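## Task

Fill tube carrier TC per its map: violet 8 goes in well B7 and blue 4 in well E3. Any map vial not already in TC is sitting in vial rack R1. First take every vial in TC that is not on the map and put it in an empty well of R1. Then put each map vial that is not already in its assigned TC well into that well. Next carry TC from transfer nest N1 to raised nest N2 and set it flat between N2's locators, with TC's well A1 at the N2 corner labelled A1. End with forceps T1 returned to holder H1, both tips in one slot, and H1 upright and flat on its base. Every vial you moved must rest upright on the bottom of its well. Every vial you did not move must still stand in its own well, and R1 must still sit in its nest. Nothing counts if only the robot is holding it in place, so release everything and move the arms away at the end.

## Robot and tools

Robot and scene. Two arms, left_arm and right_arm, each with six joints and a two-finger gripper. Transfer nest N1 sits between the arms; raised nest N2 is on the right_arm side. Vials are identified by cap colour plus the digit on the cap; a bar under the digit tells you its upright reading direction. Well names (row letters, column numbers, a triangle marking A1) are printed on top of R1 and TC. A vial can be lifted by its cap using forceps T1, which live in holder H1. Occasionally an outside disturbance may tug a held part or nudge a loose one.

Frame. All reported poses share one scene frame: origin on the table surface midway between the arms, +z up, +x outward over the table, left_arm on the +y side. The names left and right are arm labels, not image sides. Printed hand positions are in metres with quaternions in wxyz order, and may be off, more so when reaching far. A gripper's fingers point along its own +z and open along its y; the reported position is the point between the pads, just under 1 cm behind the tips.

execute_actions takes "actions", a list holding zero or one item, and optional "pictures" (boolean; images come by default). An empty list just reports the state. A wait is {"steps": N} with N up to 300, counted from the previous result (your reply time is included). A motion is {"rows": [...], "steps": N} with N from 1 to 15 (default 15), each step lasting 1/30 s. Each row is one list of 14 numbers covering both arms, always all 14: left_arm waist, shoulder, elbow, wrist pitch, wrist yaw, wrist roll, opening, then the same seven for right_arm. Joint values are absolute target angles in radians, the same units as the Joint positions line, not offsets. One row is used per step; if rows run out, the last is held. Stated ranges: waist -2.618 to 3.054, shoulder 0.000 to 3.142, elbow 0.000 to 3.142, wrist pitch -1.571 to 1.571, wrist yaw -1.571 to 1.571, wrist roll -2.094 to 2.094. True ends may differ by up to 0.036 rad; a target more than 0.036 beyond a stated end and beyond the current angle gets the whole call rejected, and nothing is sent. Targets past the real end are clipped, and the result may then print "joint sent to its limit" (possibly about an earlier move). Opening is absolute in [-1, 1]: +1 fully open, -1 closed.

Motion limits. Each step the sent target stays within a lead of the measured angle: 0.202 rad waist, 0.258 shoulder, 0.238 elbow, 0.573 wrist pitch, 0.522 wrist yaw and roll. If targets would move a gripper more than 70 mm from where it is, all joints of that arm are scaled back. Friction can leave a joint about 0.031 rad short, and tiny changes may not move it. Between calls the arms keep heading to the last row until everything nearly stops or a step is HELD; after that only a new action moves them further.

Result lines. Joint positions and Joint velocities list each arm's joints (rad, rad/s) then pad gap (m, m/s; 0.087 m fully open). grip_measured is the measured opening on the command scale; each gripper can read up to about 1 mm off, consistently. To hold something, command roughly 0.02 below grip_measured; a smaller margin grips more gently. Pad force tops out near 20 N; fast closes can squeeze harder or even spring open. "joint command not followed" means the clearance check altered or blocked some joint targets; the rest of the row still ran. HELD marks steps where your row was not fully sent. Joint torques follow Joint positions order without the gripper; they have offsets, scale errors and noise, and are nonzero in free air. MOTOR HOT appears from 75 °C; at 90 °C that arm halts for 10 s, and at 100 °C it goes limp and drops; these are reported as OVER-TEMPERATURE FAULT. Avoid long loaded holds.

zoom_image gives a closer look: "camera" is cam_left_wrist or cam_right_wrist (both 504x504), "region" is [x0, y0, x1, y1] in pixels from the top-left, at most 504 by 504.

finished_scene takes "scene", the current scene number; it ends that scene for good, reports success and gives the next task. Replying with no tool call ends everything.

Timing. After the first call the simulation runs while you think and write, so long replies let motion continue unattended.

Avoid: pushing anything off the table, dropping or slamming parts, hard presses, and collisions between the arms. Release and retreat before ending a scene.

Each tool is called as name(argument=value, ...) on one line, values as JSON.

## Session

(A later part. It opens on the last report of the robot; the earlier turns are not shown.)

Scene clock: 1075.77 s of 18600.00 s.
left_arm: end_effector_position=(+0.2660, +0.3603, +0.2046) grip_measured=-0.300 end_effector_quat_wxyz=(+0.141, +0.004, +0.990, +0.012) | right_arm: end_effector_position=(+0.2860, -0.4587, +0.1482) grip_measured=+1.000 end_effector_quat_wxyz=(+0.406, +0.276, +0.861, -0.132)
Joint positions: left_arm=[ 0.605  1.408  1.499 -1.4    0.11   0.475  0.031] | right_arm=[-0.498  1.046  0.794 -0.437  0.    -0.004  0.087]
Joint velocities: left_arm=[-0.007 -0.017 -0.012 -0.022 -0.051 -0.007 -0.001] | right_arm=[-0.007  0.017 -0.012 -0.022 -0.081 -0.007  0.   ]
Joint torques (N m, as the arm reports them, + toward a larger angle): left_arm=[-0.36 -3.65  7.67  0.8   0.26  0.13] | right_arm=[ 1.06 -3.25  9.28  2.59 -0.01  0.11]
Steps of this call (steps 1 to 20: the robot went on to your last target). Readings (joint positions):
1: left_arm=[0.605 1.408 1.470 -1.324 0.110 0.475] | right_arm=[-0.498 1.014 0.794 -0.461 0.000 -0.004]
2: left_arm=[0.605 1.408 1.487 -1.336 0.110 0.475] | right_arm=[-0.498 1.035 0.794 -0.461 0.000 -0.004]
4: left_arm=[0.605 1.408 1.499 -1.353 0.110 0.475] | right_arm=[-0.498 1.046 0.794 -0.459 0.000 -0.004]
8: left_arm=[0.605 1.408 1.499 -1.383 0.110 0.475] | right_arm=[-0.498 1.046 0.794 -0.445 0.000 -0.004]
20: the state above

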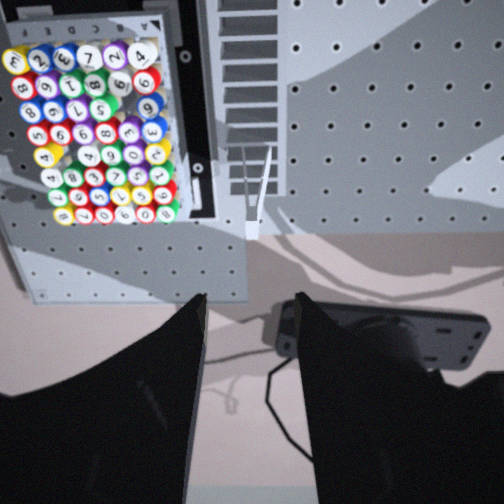

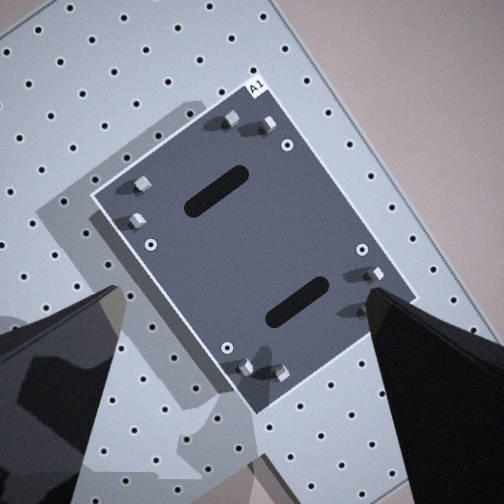

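execute_actions(actions=[{"rows":[[0.6,1.36,1.49,-1.38,0.11,0.45,-0.3,-0.45,1.06,0.86,-0.44,0,0.03,1],[0.59,1.31,1.46,-1.35,0.1,0.43,-0.3,-0.4,1.09,0.9,-0.47,0,0.06,1],[0.57,1.26,1.43,-1.32,0.09,0.41,-0.3,-0.35,1.12,0.94,-0.5,0,0.09,1],[0.54,1.21,1.4,-1.29,0.08,0.39,-0.3,-0.3,1.15,0.98,-0.54,0,0.12,1],[0.51,1.16,1.37,-1.26,0.07,0.37,-0.3,-0.25,1.18,1.02,-0.57,0,0.15,1],[0.47,1.11,1.34,-1.23,0.06,0.35,-0.3,-0.2,1.21,1.06,-0.61,0,0.18,1],[0.43,1.06,1.31,-1.2,0.05,0.33,-0.3,-0.15,1.24,1.1,-0.64,0,0.21,1],[0.39,1.01,1.28,-1.17,0.04,0.31,-0.3,-0.1,1.27,1.14,-0.68,0,0.24,1],[0.35,0.96,1.25,-1.14,0.03,0.29,-0.3,-0.05,1.3,1.18,-0.71,0,0.27,1],[0.31,0.91,1.22,-1.11,0.02,0.27,-0.3,0.0,1.33,1.22,-0.75,0,0.3,1],[0.27,0.86,1.19,-1.08,0.01,0.25,-0.3,0.05,1.36,1.26,-0.78,0,0.33,1],[0.23,0.81,1.16,-1.05,0,0.23,-0.3,0.1,1.39,1.3,-0.82,0,0.36,1],[0.19,0.76,1.13,-1.02,0,0.21,-0.3,0.15,1.42,1.34,-0.85,0,0.39,1],[0.15,0.71,1.1,-0.99,0,0.19,-0.3,0.2,1.46,1.38,-0.89,0,0.42,1],[0.11,0.66,1.07,-0.96,0,0.17,-0.3,0.25,1.5,1.42,-0.93,0,0.45,1]],"steps":15}], pictures=false)

execute_actions(actions=[{"rows":[[0.06,0.61,1.04,-0.93,0,0.15,-0.3,0.3,1.54,1.46,-0.97,0,0.48,1],[0.01,0.56,1.01,-0.9,0,0.13,-0.3,0.35,1.58,1.49,-1.01,0,0.51,1],[-0.04,0.51,0.98,-0.87,0,0.11,-0.3,0.4,1.62,1.52,-1.05,0,0.54,1],[-0.09,0.46,0.95,-0.84,0,0.09,-0.3,0.46,1.66,1.55,-1.09,0,0.57,1],[-0.14,0.41,0.92,-0.81,0,0.07,-0.3,0.52,1.7,1.58,-1.13,0,0.6,1],[-0.19,0.36,0.89,-0.78,0,0.05,-0.3,0.58,1.74,1.61,-1.17,0,0.63,1],[-0.24,0.31,0.86,-0.75,0,0.03,-0.3,0.64,1.78,1.64,-1.21,0,0.66,1],[-0.29,0.26,0.83,-0.73,0,0.01,-0.3,0.7,1.82,1.67,-1.25,0,0.69,1],[-0.34,0.22,0.8,-0.71,0,0,-0.3,0.76,1.86,1.7,-1.28,0,0.72,1],[-0.39,0.18,0.77,-0.69,0,0,-0.3,0.81,1.9,1.73,-1.31,0,0.75,1],[-0.44,0.15,0.74,-0.67,0,0,-0.3,0.86,1.93,1.76,-1.33,0,0.78,1],[-0.49,0.12,0.72,-0.66,0,0,-0.3,0.91,1.96,1.79,-1.35,0,0.81,1],[-0.53,0.1,0.7,-0.65,0,0,-0.3,0.95,1.985,1.815,-1.36,0,0.84,1],[-0.57,0.1,0.7,-0.65,0,0,-0.3,0.975,2.005,1.835,-1.37,0,0.86,1],[-0.6,0.1,0.7,-0.65,0,0,-0.3,0.99,2.015,1.845,-1.375,0,0.867,1]],"steps":15}], pictures=false)

execute_actions(actions=[{"steps":25}])

Scene clock: 1115.80 s of 18600.00 s.
left_arm: end_effector_position=(+0.2436, +0.2634, +0.2533) grip_measured=-0.300 end_effector_quat_wxyz=(+0.423, +0.097, +0.899, +0.053) | right_arm: end_effector_position=(+0.4019, -0.2564, +0.1953) grip_measured=+1.000 end_effector_quat_wxyz=(+0.340, +0.137, +0.929, +0.058)
Joint positions: left_arm=[ 0.179  0.747  1.146 -1.09   0.03   0.256  0.031] | right_arm=[ 0.156  1.432  1.335 -0.769  0.005  0.322  0.087]
Joint velocities: left_arm=[-1.136 -1.37  -0.916  0.769 -0.037 -0.535  0.   ] | right_arm=[ 1.414  0.994  1.165 -0.974  0.037  0.769  0.   ]
Joint torques (N m, as the arm reports them, + toward a larger angle): left_arm=[ 0.07  0.91  4.83  1.79 -0.04  0.09] | right_arm=[ 0.77 -4.68  7.88  1.79 -0.03  0.11]
Steps of this call (steps 1 to 15: the robot went on to your last target; steps 16 to 90: nothing new was sent; then 36.53 s passed at rest; steps 91 to 105: all 15 steps of this action). Readings (joint positions):
91: left_arm=[0.605 1.404 1.499 -1.400 0.110 0.471] | right_arm=[-0.492 1.047 0.800 -0.442 0.003 0.001]
92: left_arm=[0.604 1.393 1.493 -1.391 0.110 0.465] | right_arm=[-0.473 1.055 0.818 -0.455 0.006 0.011]
94: left_arm=[0.587 1.329 1.454 -1.356 0.100 0.443] | right_arm=[-0.396 1.096 0.886 -0.485 0.009 0.042]
98: left_arm=[0.459 1.112 1.349 -1.276 0.075 0.383] | right_arm=[-0.193 1.213 1.056 -0.558 0.008 0.129]
105: the state above

Scene clock: 1116.30 s of 18600.00 s.
left_arm: end_effector_position=(+0.1792, +0.1453, +0.2689) grip_measured=-0.300 end_effector_quat_wxyz=(+0.637, +0.252, +0.697, -0.213) | right_arm: end_effector_position=(+0.2692, +0.0164, +0.1074) grip_measured=+1.000 end_effector_quat_wxyz=(+0.030, -0.036, +0.998, +0.032)
Joint positions: left_arm=[-0.537  0.112  0.736 -0.722  0.008  0.025  0.031] | right_arm=[ 0.955  2.005  1.787 -1.264 -0.003  0.758  0.087]
Joint velocities: left_arm=[-1.116 -0.188 -0.256  0.183 -0.037 -0.081 -0.   ] | right_arm=[ 1.048  0.554  0.476 -0.505 -0.066  0.652  0.   ]
Joint torques (N m, as the arm reports them, + toward a larger angle): left_arm=[0.4  3.81 4.19 2.3  0.02 0.11] | right_arm=[ -2.17 -10.99   8.3    0.33   0.2    0.2 ]
Steps of this call (steps 1 to 15: all 15 steps of this action). Readings (joint positions):
1: left_arm=[0.137 0.699 1.115 -1.062 0.025 0.236] | right_arm=[0.206 1.469 1.377 -0.804 0.004 0.351]
2: left_arm=[0.092 0.650 1.084 -1.034 0.022 0.217] | right_arm=[0.255 1.506 1.416 -0.837 0.004 0.380]
4: left_arm=[-0.005 0.552 1.022 -0.977 0.018 0.177] | right_arm=[0.355 1.585 1.485 -0.905 0.004 0.439]
8: left_arm=[-0.204 0.351 0.904 -0.861 0.012 0.099] | right_arm=[0.582 1.752 1.604 -1.057 0.005 0.558]
15: the state above

Scene clock: 1117.13 s of 18600.00 s.
left_arm: end_effector_position=(+0.1762, +0.1349, +0.2770) grip_measured=-0.300 end_effector_quat_wxyz=(+0.643, +0.259, +0.679, -0.242) | right_arm: end_effector_position=(+0.2444, +0.0190, +0.1089) grip_measured=+1.000 end_effector_quat_wxyz=(-0.003, -0.008, +1.000, +0.004)
Joint positions: left_arm=[-0.592  0.109  0.723 -0.67   0.008  0.005  0.031] | right_arm=[ 0.999  2.028  1.819 -1.359 -0.01   0.857  0.087]
Joint velocities: left_arm=[ 0.007 -0.007 -0.012 -0.066  0.066 -0.051 -0.   ] | right_arm=[-0.002  0.007  0.012 -0.037  0.037 -0.022  0.   ]
Joint torques (N m, as the arm reports them, + toward a larger angle): left_arm=[-0.61  3.27  3.86  2.1   0.02  0.12] | right_arm=[ -0.62 -10.11   7.98   0.36   0.15   0.15]
Steps of this call (steps 1 to 25: the robot went on to your last target). Readings (joint positions):
1: left_arm=[-0.568 0.109 0.729 -0.715 0.008 0.022] | right_arm=[0.986 2.020 1.799 -1.279 -0.006 0.777]
2: left_arm=[-0.584 0.109 0.726 -0.707 0.008 0.019] | right_arm=[1.005 2.027 1.805 -1.292 -0.010 0.792]
4: left_arm=[-0.592 0.109 0.723 -0.696 0.008 0.014] | right_arm=[1.015 2.028 1.810 -1.317 -0.012 0.814]
8: left_arm=[-0.592 0.109 0.723 -0.679 0.008 0.009] | right_arm=[1.002 2.028 1.818 -1.343 -0.011 0.840]
25: the state above

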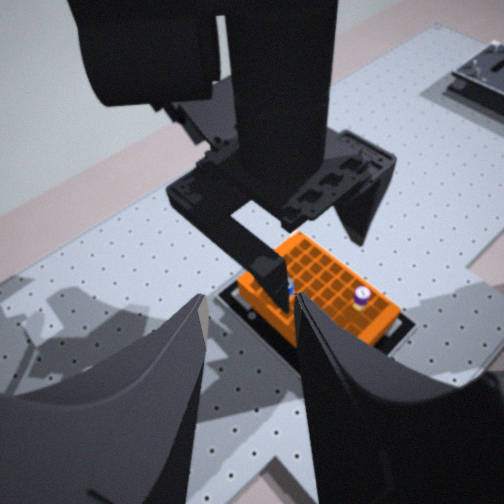

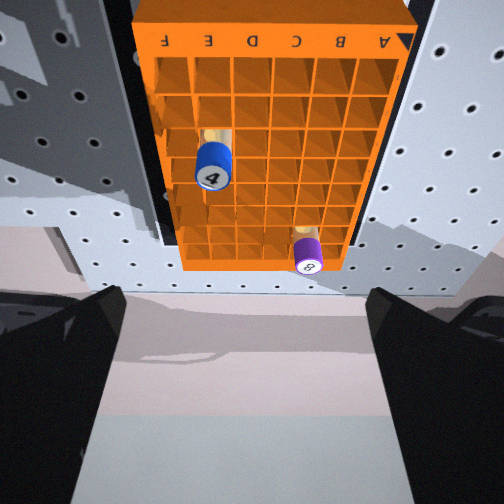

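execute_actions(actions=[{"rows":[[-0.6,0.1,0.7,-0.65,0,0,-0.3,0.975,2.02,1.79,-1.33,0.01,0.872,1],[-0.6,0.1,0.7,-0.65,0,0,-0.3,0.97,2.02,1.77,-1.31,0.01,0.874,1],[-0.6,0.1,0.7,-0.65,0,0,-0.3,0.97,2.02,1.75,-1.29,0.01,0.874,1],[-0.6,0.1,0.7,-0.65,0,0,-0.3,0.97,2.02,1.73,-1.27,0.01,0.874,1],[-0.6,0.1,0.7,-0.65,0,0,-0.3,0.97,2.02,1.71,-1.25,0.01,0.874,1],[-0.6,0.1,0.7,-0.65,0,0,-0.3,0.97,2.02,1.69,-1.23,0.01,0.874,1],[-0.6,0.1,0.7,-0.65,0,0,-0.3,0.97,2.02,1.67,-1.21,0.01,0.874,1],[-0.6,0.1,0.7,-0.65,0,0,-0.3,0.97,2.02,1.652,-1.19,0.01,0.874,1]],"steps":15}], pictures=false)

execute_actions(actions=[{"steps":12}])

Scene clock: 1129.33 s of 18600.00 s.
left_arm: end_effector_position=(+0.1762, +0.1349, +0.2770) grip_measured=-0.300 end_effector_quat_wxyz=(+0.643, +0.259, +0.679, -0.242) | right_arm: end_effector_position=(+0.2466, +0.0085, +0.0705) grip_measured=+1.000 end_effector_quat_wxyz=(-0.007, +0.005, +1.000, -0.007)
Joint positions: left_arm=[-0.592  0.109  0.723 -0.67   0.008  0.005  0.031] | right_arm=[ 0.979  2.028  1.664 -1.227 -0.002  0.864  0.087]
Joint velocities: left_arm=[-0.012  0.002 -0.007  0.066  0.007  0.037 -0.   ] | right_arm=[-0.002 -0.007 -0.002  0.125 -0.037  0.022  0.   ]
Joint torques (N m, as the arm reports them, + toward a larger angle): left_arm=[-0.62  3.27  3.86  2.11  0.02  0.12] | right_arm=[-0.61 -9.69  4.78  0.72  0.17  0.16]
Steps of this call (steps 1 to 15: the robot went on to your last target; steps 16 to 90: nothing new was sent; then 8.70 s passed at rest; steps 91 to 105: all 15 steps of this action). Readings (joint positions):
91: left_arm=[-0.592 0.109 0.723 -0.670 0.008 0.005] | right_arm=[0.998 2.028 1.817 -1.358 -0.010 0.858]
92: left_arm=[-0.592 0.109 0.723 -0.670 0.008 0.005] | right_arm=[0.996 2.028 1.810 -1.352 -0.009 0.859]
94: left_arm=[-0.592 0.109 0.723 -0.670 0.008 0.005] | right_arm=[0.989 2.028 1.782 -1.331 -0.006 0.861]
98: left_arm=[-0.592 0.109 0.723 -0.670 0.008 0.005] | right_arm=[0.979 2.028 1.699 -1.276 -0.002 0.863]
105: the state above

Scene clock: 1129.73 s of 18600.00 s.
left_arm: end_effector_position=(+0.1762, +0.1349, +0.2770) grip_measured=-0.300 end_effector_quat_wxyz=(+0.643, +0.259, +0.679, -0.242) | right_arm: end_effector_position=(+0.2491, +0.0113, +0.0700) grip_measured=+1.000 end_effector_quat_wxyz=(-0.002, +0.005, +1.000, -0.001)
Joint positions: left_arm=[-0.592  0.109  0.723 -0.67   0.008  0.005  0.031] | right_arm=[ 0.979  2.028  1.664 -1.212 -0.002  0.864  0.087]
Joint velocities: left_arm=[-0.007  0.002  0.002 -0.022  0.051  0.051 -0.   ] | right_arm=[ 0.002  0.007 -0.002 -0.007  0.051  0.022  0.   ]
Joint torques (N m, as the arm reports them, + toward a larger angle): left_arm=[-0.62  3.26  3.86  2.11  0.02  0.12] | right_arm=[-0.62 -9.63  4.85  0.79  0.17  0.15]
Steps of this call (steps 1 to 12: the robot went on to your last target). Readings (joint positions):
1: left_arm=[-0.592 0.109 0.723 -0.670 0.008 0.005] | right_arm=[0.979 2.028 1.664 -1.224 -0.002 0.864]
2: left_arm=[-0.592 0.109 0.723 -0.670 0.008 0.005] | right_arm=[0.979 2.028 1.664 -1.221 -0.002 0.864]
4: left_arm=[-0.592 0.109 0.723 -0.670 0.008 0.005] | right_arm=[0.979 2.028 1.664 -1.217 -0.002 0.864]
8: left_arm=[-0.592 0.109 0.723 -0.670 0.008 0.005] | right_arm=[0.979 2.028 1.664 -1.214 -0.002 0.864]
12: the state above

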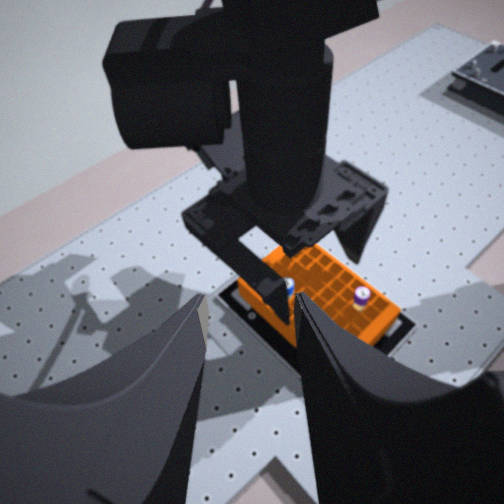

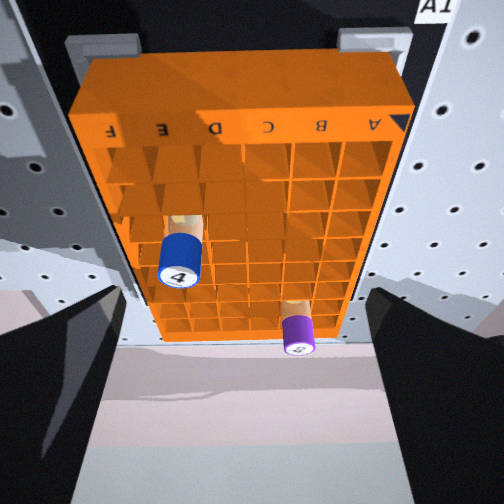

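execute_actions(actions=[{"rows":[[-0.6,0.1,0.7,-0.65,0,0,-0.3,0.975,2.02,1.645,-1.178,0.005,0.84,1],[-0.6,0.1,0.7,-0.65,0,0,-0.3,0.975,2.02,1.635,-1.168,0.005,0.832,1],[-0.6,0.1,0.7,-0.65,0,0,-0.3,0.975,2.02,1.625,-1.158,0.005,0.832,1]],"steps":15}])

Scene clock: 1138.87 s of 18600.00 s.
left_arm: end_effector_position=(+0.1762, +0.1349, +0.2770) grip_measured=-0.300 end_effector_quat_wxyz=(+0.643, +0.259, +0.679, -0.242) | right_arm: end_effector_position=(+0.2498, +0.0112, +0.0640) grip_measured=+1.000 end_effector_quat_wxyz=(+0.000, -0.006, +1.000, +0.001)
Joint positions: left_arm=[-0.592  0.109  0.723 -0.67   0.008  0.005  0.031] | right_arm=[ 0.979  2.028  1.641 -1.181 -0.002  0.842  0.087]
Joint velocities: left_arm=[ 0.022  0.012 -0.002  0.007  0.007 -0.022 -0.   ] | right_arm=[ 0.022  0.007  0.002  0.037  0.007 -0.022  0.   ]
Joint torques (N m, as the arm reports them, + toward a larger angle): left_arm=[-0.62  3.26  3.86  2.11  0.02  0.12] | right_arm=[-0.24 -9.68  4.55  0.8   0.12  0.01]
Steps of this call (steps 1 to 30: the robot went on to your last target; steps 31 to 90: nothing new was sent; then 5.63 s passed at rest; steps 91 to 105: all 15 steps of this action). Readings (joint positions):
91: left_arm=[-0.592 0.109 0.723 -0.670 0.008 0.005] | right_arm=[0.979 2.028 1.664 -1.211 -0.002 0.862]
92: left_arm=[-0.592 0.109 0.723 -0.670 0.008 0.005] | right_arm=[0.979 2.028 1.662 -1.206 -0.002 0.858]
94: left_arm=[-0.592 0.109 0.723 -0.670 0.008 0.005] | right_arm=[0.979 2.028 1.652 -1.195 -0.002 0.852]
98: left_arm=[-0.592 0.109 0.723 -0.670 0.008 0.005] | right_arm=[0.979 2.028 1.641 -1.188 -0.002 0.846]
105: the state above

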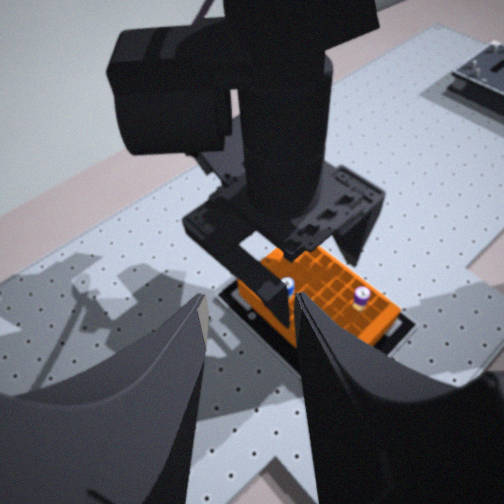

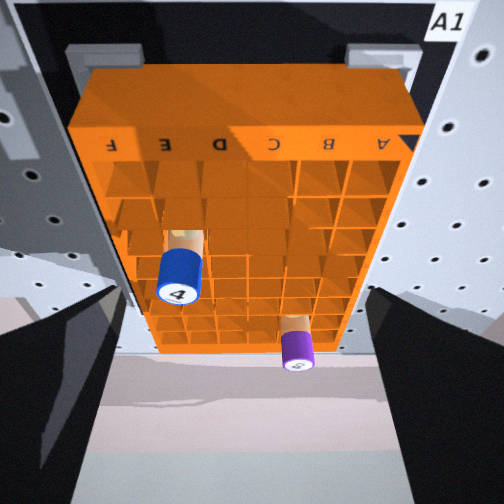

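execute_actions(actions=[{"rows":[[-0.6,0.1,0.7,-0.65,0,0,-0.3,0.975,2.035,1.62,-1.15,0.005,0.832,1],[-0.6,0.1,0.7,-0.65,0,0,-0.3,0.975,2.037,1.614,-1.143,0.005,0.832,1],[-0.6,0.1,0.7,-0.65,0,0,-0.3,0.975,2.039,1.608,-1.135,0.005,0.832,1],[-0.6,0.1,0.7,-0.65,0,0,-0.3,0.975,2.041,1.602,-1.128,0.005,0.832,1],[-0.6,0.1,0.7,-0.65,0,0,-0.3,0.975,2.043,1.596,-1.12,0.005,0.832,1],[-0.6,0.1,0.7,-0.65,0,0,-0.3,0.975,2.045,1.59,-1.113,0.005,0.832,1]],"steps":15}])

Scene clock: 1148.60 s of 18600.00 s.
left_arm: end_effector_position=(+0.1762, +0.1349, +0.2770) grip_measured=-0.300 end_effector_quat_wxyz=(+0.643, +0.259, +0.679, -0.242) | right_arm: end_effector_position=(+0.2495, +0.0108, +0.0492) grip_measured=+1.000 end_effector_quat_wxyz=(-0.003, -0.006, +1.000, -0.002)
Joint positions: left_arm=[-0.592  0.109  0.723 -0.67   0.008  0.005  0.031] | right_arm=[ 0.979  2.045  1.605 -1.137 -0.002  0.842  0.087]
Joint velocities: left_arm=[-0.012 -0.007 -0.002  0.007 -0.081 -0.022 -0.001] | right_arm=[ 0.017 -0.022 -0.007  0.066  0.081 -0.022  0.   ]
Joint torques (N m, as the arm reports them, + toward a larger angle): left_arm=[-0.62  3.26  3.86  2.11  0.02  0.12] | right_arm=[-0.23 -9.09  4.56  0.79  0.12  0.01]
Steps of this call (steps 1 to 15: the robot went on to your last target; steps 16 to 90: nothing new was sent; then 6.23 s passed at rest; steps 91 to 105: all 15 steps of this action). Readings (joint positions):
91: left_arm=[-0.592 0.109 0.723 -0.670 0.008 0.005] | right_arm=[0.979 2.028 1.641 -1.179 -0.002 0.842]
92: left_arm=[-0.592 0.109 0.723 -0.670 0.008 0.005] | right_arm=[0.979 2.028 1.641 -1.177 -0.002 0.842]
94: left_arm=[-0.592 0.109 0.723 -0.670 0.008 0.005] | right_arm=[0.979 2.028 1.634 -1.166 -0.002 0.842]
98: left_arm=[-0.592 0.109 0.723 -0.670 0.008 0.005] | right_arm=[0.979 2.037 1.610 -1.148 -0.002 0.842]
105: the state above

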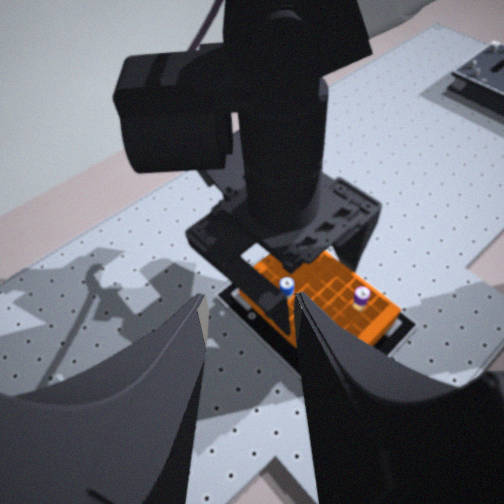

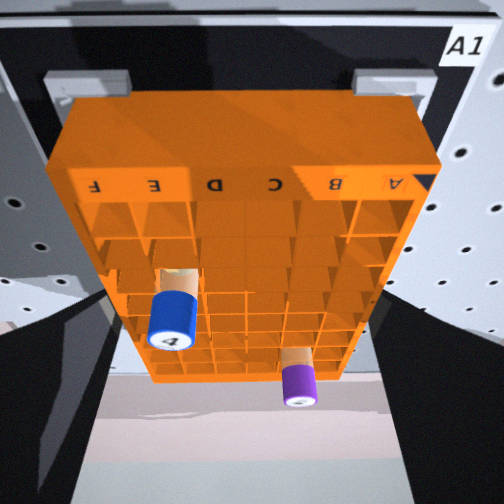

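Straddling. Continue down to z≈0.033.

execute_actions(actions=[{"rows":[[-0.6,0.1,0.7,-0.65,0,0,-0.3,0.975,2.047,1.584,-1.103,0.005,0.832,1],[-0.6,0.1,0.7,-0.65,0,0,-0.3,0.975,2.049,1.578,-1.095,0.005,0.832,1],[-0.6,0.1,0.7,-0.65,0,0,-0.3,0.975,2.051,1.572,-1.087,0.005,0.832,1],[-0.6,0.1,0.7,-0.65,0,0,-0.3,0.975,2.053,1.566,-1.079,0.005,0.832,1],[-0.6,0.1,0.7,-0.65,0,0,-0.3,0.975,2.055,1.56,-1.071,0.005,0.832,1],[-0.6,0.1,0.7,-0.65,0,0,-0.3,0.975,2.057,1.553,-1.062,0.005,0.832,1],[-0.6,0.1,0.7,-0.65,0,0,-0.3,0.975,2.058,1.545,-1.052,0.005,0.832,1]],"steps":15}])

execute_actions(actions=[{"rows":[[-0.6,0.1,0.7,-0.65,0,0,-0.3,0.975,2.058,1.545,-1.052,0.005,0.832,0.97],[-0.6,0.1,0.7,-0.65,0,0,-0.3,0.975,2.058,1.545,-1.052,0.005,0.832,0.95],[-0.6,0.1,0.7,-0.65,0,0,-0.3,0.975,2.058,1.545,-1.052,0.005,0.832,0.93],[-0.6,0.1,0.7,-0.65,0,0,-0.3,0.975,2.058,1.545,-1.052,0.005,0.832,0.91],[-0.6,0.1,0.7,-0.65,0,0,-0.3,0.975,2.058,1.545,-1.052,0.005,0.832,0.9]],"steps":15}])

Scene clock: 1161.87 s of 18600.00 s.
left_arm: end_effector_position=(+0.1762, +0.1349, +0.2770) grip_measured=-0.300 end_effector_quat_wxyz=(+0.643, +0.259, +0.679, -0.242) | right_arm: end_effector_position=(+0.2496, +0.0110, +0.0340) grip_measured=+1.000 end_effector_quat_wxyz=(-0.002, -0.007, +1.000, -0.001)
Joint positions: left_arm=[-0.592  0.109  0.723 -0.67   0.008  0.005  0.031] | right_arm=[ 0.979  2.056  1.561 -1.079 -0.002  0.841  0.087]
Joint velocities: left_arm=[-0.012 -0.012  0.007 -0.007  0.081  0.007  0.   ] | right_arm=[-0.022  0.007 -0.007  0.051  0.081 -0.066  0.   ]
Joint torques (N m, as the arm reports them, + toward a larger angle): left_arm=[-0.62  3.26  3.86  2.11  0.02  0.12] | right_arm=[-0.27 -9.04  4.48  0.79  0.12  0.01]
Steps of this call (steps 1 to 15: the robot went on to your last target; steps 16 to 90: nothing new was sent; then 9.77 s passed at rest; steps 91 to 105: all 15 steps of this action). Readings (joint positions):
91: left_arm=[-0.592 0.109 0.723 -0.670 0.008 0.005] | right_arm=[0.979 2.045 1.605 -1.134 -0.002 0.842]
92: left_arm=[-0.592 0.109 0.723 -0.670 0.008 0.005] | right_arm=[0.979 2.045 1.604 -1.131 -0.002 0.842]
94: left_arm=[-0.592 0.109 0.723 -0.670 0.008 0.005] | right_arm=[0.979 2.045 1.596 -1.121 -0.002 0.841]
98: left_arm=[-0.592 0.109 0.723 -0.670 0.008 0.005] | right_arm=[0.979 2.048 1.570 -1.097 -0.002 0.841]
105: the state above

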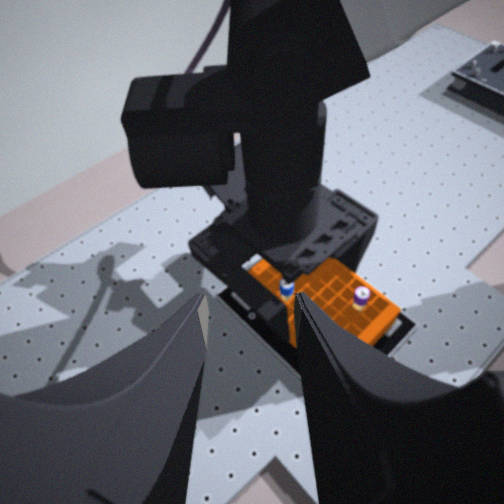

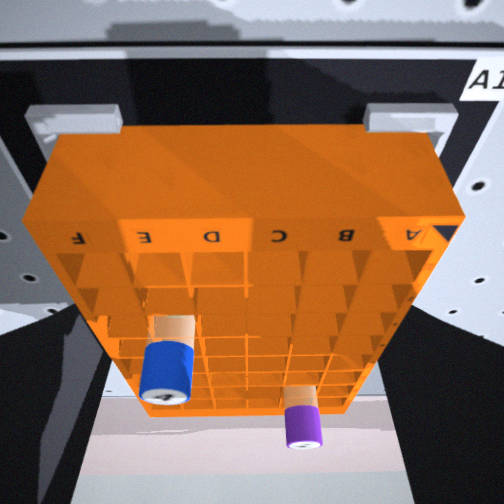

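Scene clock: 1162.37 s of 18600.00 s.
left_arm: end_effector_position=(+0.1762, +0.1349, +0.2770) grip_measured=-0.300 end_effector_quat_wxyz=(+0.643, +0.259, +0.679, -0.242) | right_arm: end_effector_position=(+0.2499, +0.0113, +0.0340) grip_measured=+0.959 end_effector_quat_wxyz=(-0.001, -0.007, +1.000, -0.000)
Joint positions: left_arm=[-0.592  0.109  0.723 -0.67   0.008  0.005  0.031] | right_arm=[ 0.979  2.056  1.561 -1.077 -0.002  0.841  0.086]
Joint velocities: left_arm=[ 0.002  0.007 -0.022  0.007  0.022 -0.022  0.001] | right_arm=[ 0.002  0.002 -0.007  0.007 -0.051  0.022 -0.   ]
Joint torques (N m, as the arm reports them, + toward a larger angle): left_arm=[-0.62  3.26  3.86  2.11  0.02  0.12] | right_arm=[-0.24 -9.06  4.44  0.86  0.12  0.01]
Steps of this call (steps 1 to 15: all 15 steps of this action). Readings (joint positions):
1: left_arm=[-0.592 0.109 0.723 -0.670 0.008 0.005] | right_arm=[0.979 2.056 1.561 -1.078 -0.002 0.841]
2: left_arm=[-0.592 0.109 0.723 -0.670 0.008 0.005] | right_arm=[0.979 2.056 1.561 -1.077 -0.002 0.841]
4: left_arm=[-0.592 0.109 0.723 -0.670 0.008 0.005] | right_arm=[0.979 2.056 1.561 -1.077 -0.002 0.841]
8: left_arm=[-0.592 0.109 0.723 -0.670 0.008 0.005] | right_arm=[0.979 2.056 1.561 -1.077 -0.002 0.841]
15: the state above

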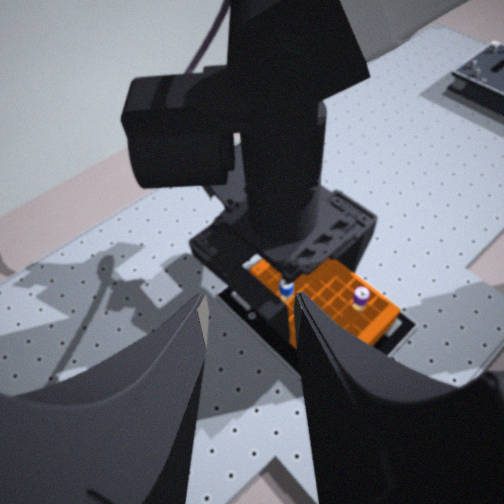

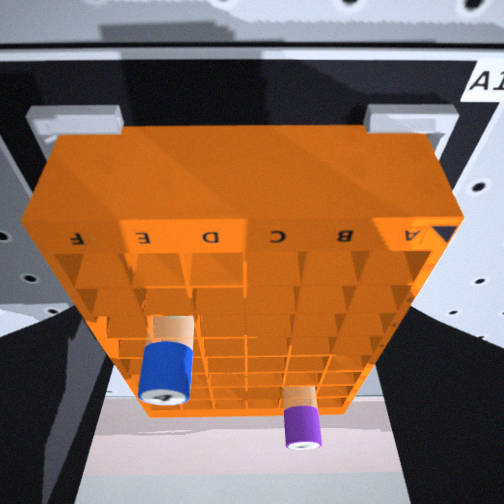

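execute_actions(actions=[{"rows":[[-0.6,0.1,0.7,-0.65,0,0,-0.3,0.975,2.04,1.585,-1.09,0.005,0.832,0.93],[-0.6,0.1,0.7,-0.65,0,0,-0.3,0.975,2.036,1.593,-1.1,0.005,0.832,0.93],[-0.6,0.1,0.7,-0.65,0,0,-0.3,0.975,2.033,1.601,-1.111,0.005,0.832,0.93],[-0.6,0.1,0.7,-0.65,0,0,-0.3,0.975,2.031,1.609,-1.122,0.005,0.832,0.93],[-0.6,0.1,0.7,-0.65,0,0,-0.3,0.975,2.029,1.617,-1.133,0.005,0.832,0.93],[-0.6,0.1,0.7,-0.65,0,0,-0.3,0.975,2.027,1.625,-1.144,0.005,0.832,0.93],[-0.6,0.1,0.7,-0.65,0,0,-0.3,0.975,2.025,1.633,-1.155,0.005,0.832,0.93],[-0.6,0.1,0.7,-0.65,0,0,-0.3,0.975,2.023,1.641,-1.166,0.005,0.832,0.93],[-0.6,0.1,0.7,-0.65,0,0,-0.3,0.975,2.021,1.65,-1.177,0.005,0.832,0.93],[-0.6,0.1,0.7,-0.65,0,0,-0.3,0.975,2.019,1.66,-1.19,0.005,0.832,0.93],[-0.6,0.1,0.7,-0.65,0,0,-0.3,0.975,2.017,1.67,-1.203,0.005,0.832,0.93],[-0.6,0.1,0.7,-0.65,0,0,-0.3,0.975,2.015,1.68,-1.215,0.005,0.832,0.93],[-0.6,0.1,0.7,-0.65,0,0,-0.3,0.975,2.013,1.69,-1.225,0.005,0.832,0.93],[-0.6,0.1,0.7,-0.65,0,0,-0.3,0.975,2.011,1.7,-1.235,0.005,0.832,0.93],[-0.6,0.1,0.7,-0.65,0,0,-0.3,0.975,2.01,1.71,-1.245,0.005,0.832,0.93]],"steps":15}])

Scene clock: 1177.90 s of 18600.00 s.
left_arm: end_effector_position=(+0.1762, +0.1349, +0.2770) grip_measured=-0.300 end_effector_quat_wxyz=(+0.643, +0.259, +0.679, -0.242) | right_arm: end_effector_position=(+0.2537, +0.0156, +0.0659) grip_measured=+0.959 end_effector_quat_wxyz=(+0.004, -0.007, +1.000, +0.006)
Joint positions: left_arm=[-0.592  0.109  0.723 -0.67   0.008  0.005  0.031] | right_arm=[ 0.979  2.038  1.665 -1.183 -0.002  0.841  0.086]
Joint velocities: left_arm=[-0.017 -0.017  0.002  0.007 -0.007 -0.007  0.   ] | right_arm=[-0.012 -0.081  0.305 -0.359 -0.11  -0.007 -0.   ]
Joint torques (N m, as the arm reports them, + toward a larger angle): left_arm=[-0.62  3.27  3.85  2.11  0.02  0.12] | right_arm=[ -0.25 -10.99   8.     0.37   0.11   0.01]
Steps of this call (steps 1 to 15: the robot went on to your last target; steps 16 to 90: nothing new was sent; then 12.03 s passed at rest; steps 91 to 105: all 15 steps of this action). Readings (joint positions):
91: left_arm=[-0.592 0.109 0.723 -0.670 0.008 0.005] | right_arm=[0.979 2.056 1.561 -1.077 -0.002 0.841]
92: left_arm=[-0.592 0.109 0.723 -0.670 0.008 0.005] | right_arm=[0.979 2.056 1.561 -1.078 -0.002 0.841]
94: left_arm=[-0.592 0.109 0.723 -0.670 0.008 0.005] | right_arm=[0.979 2.056 1.567 -1.085 -0.002 0.841]
98: left_arm=[-0.592 0.109 0.723 -0.670 0.008 0.005] | right_arm=[0.979 2.055 1.598 -1.113 -0.002 0.841]
105: the state above

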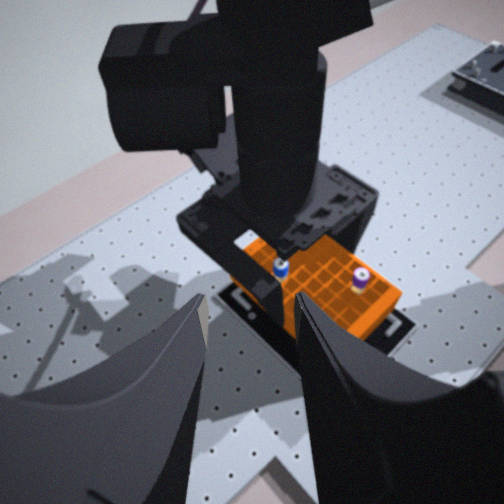

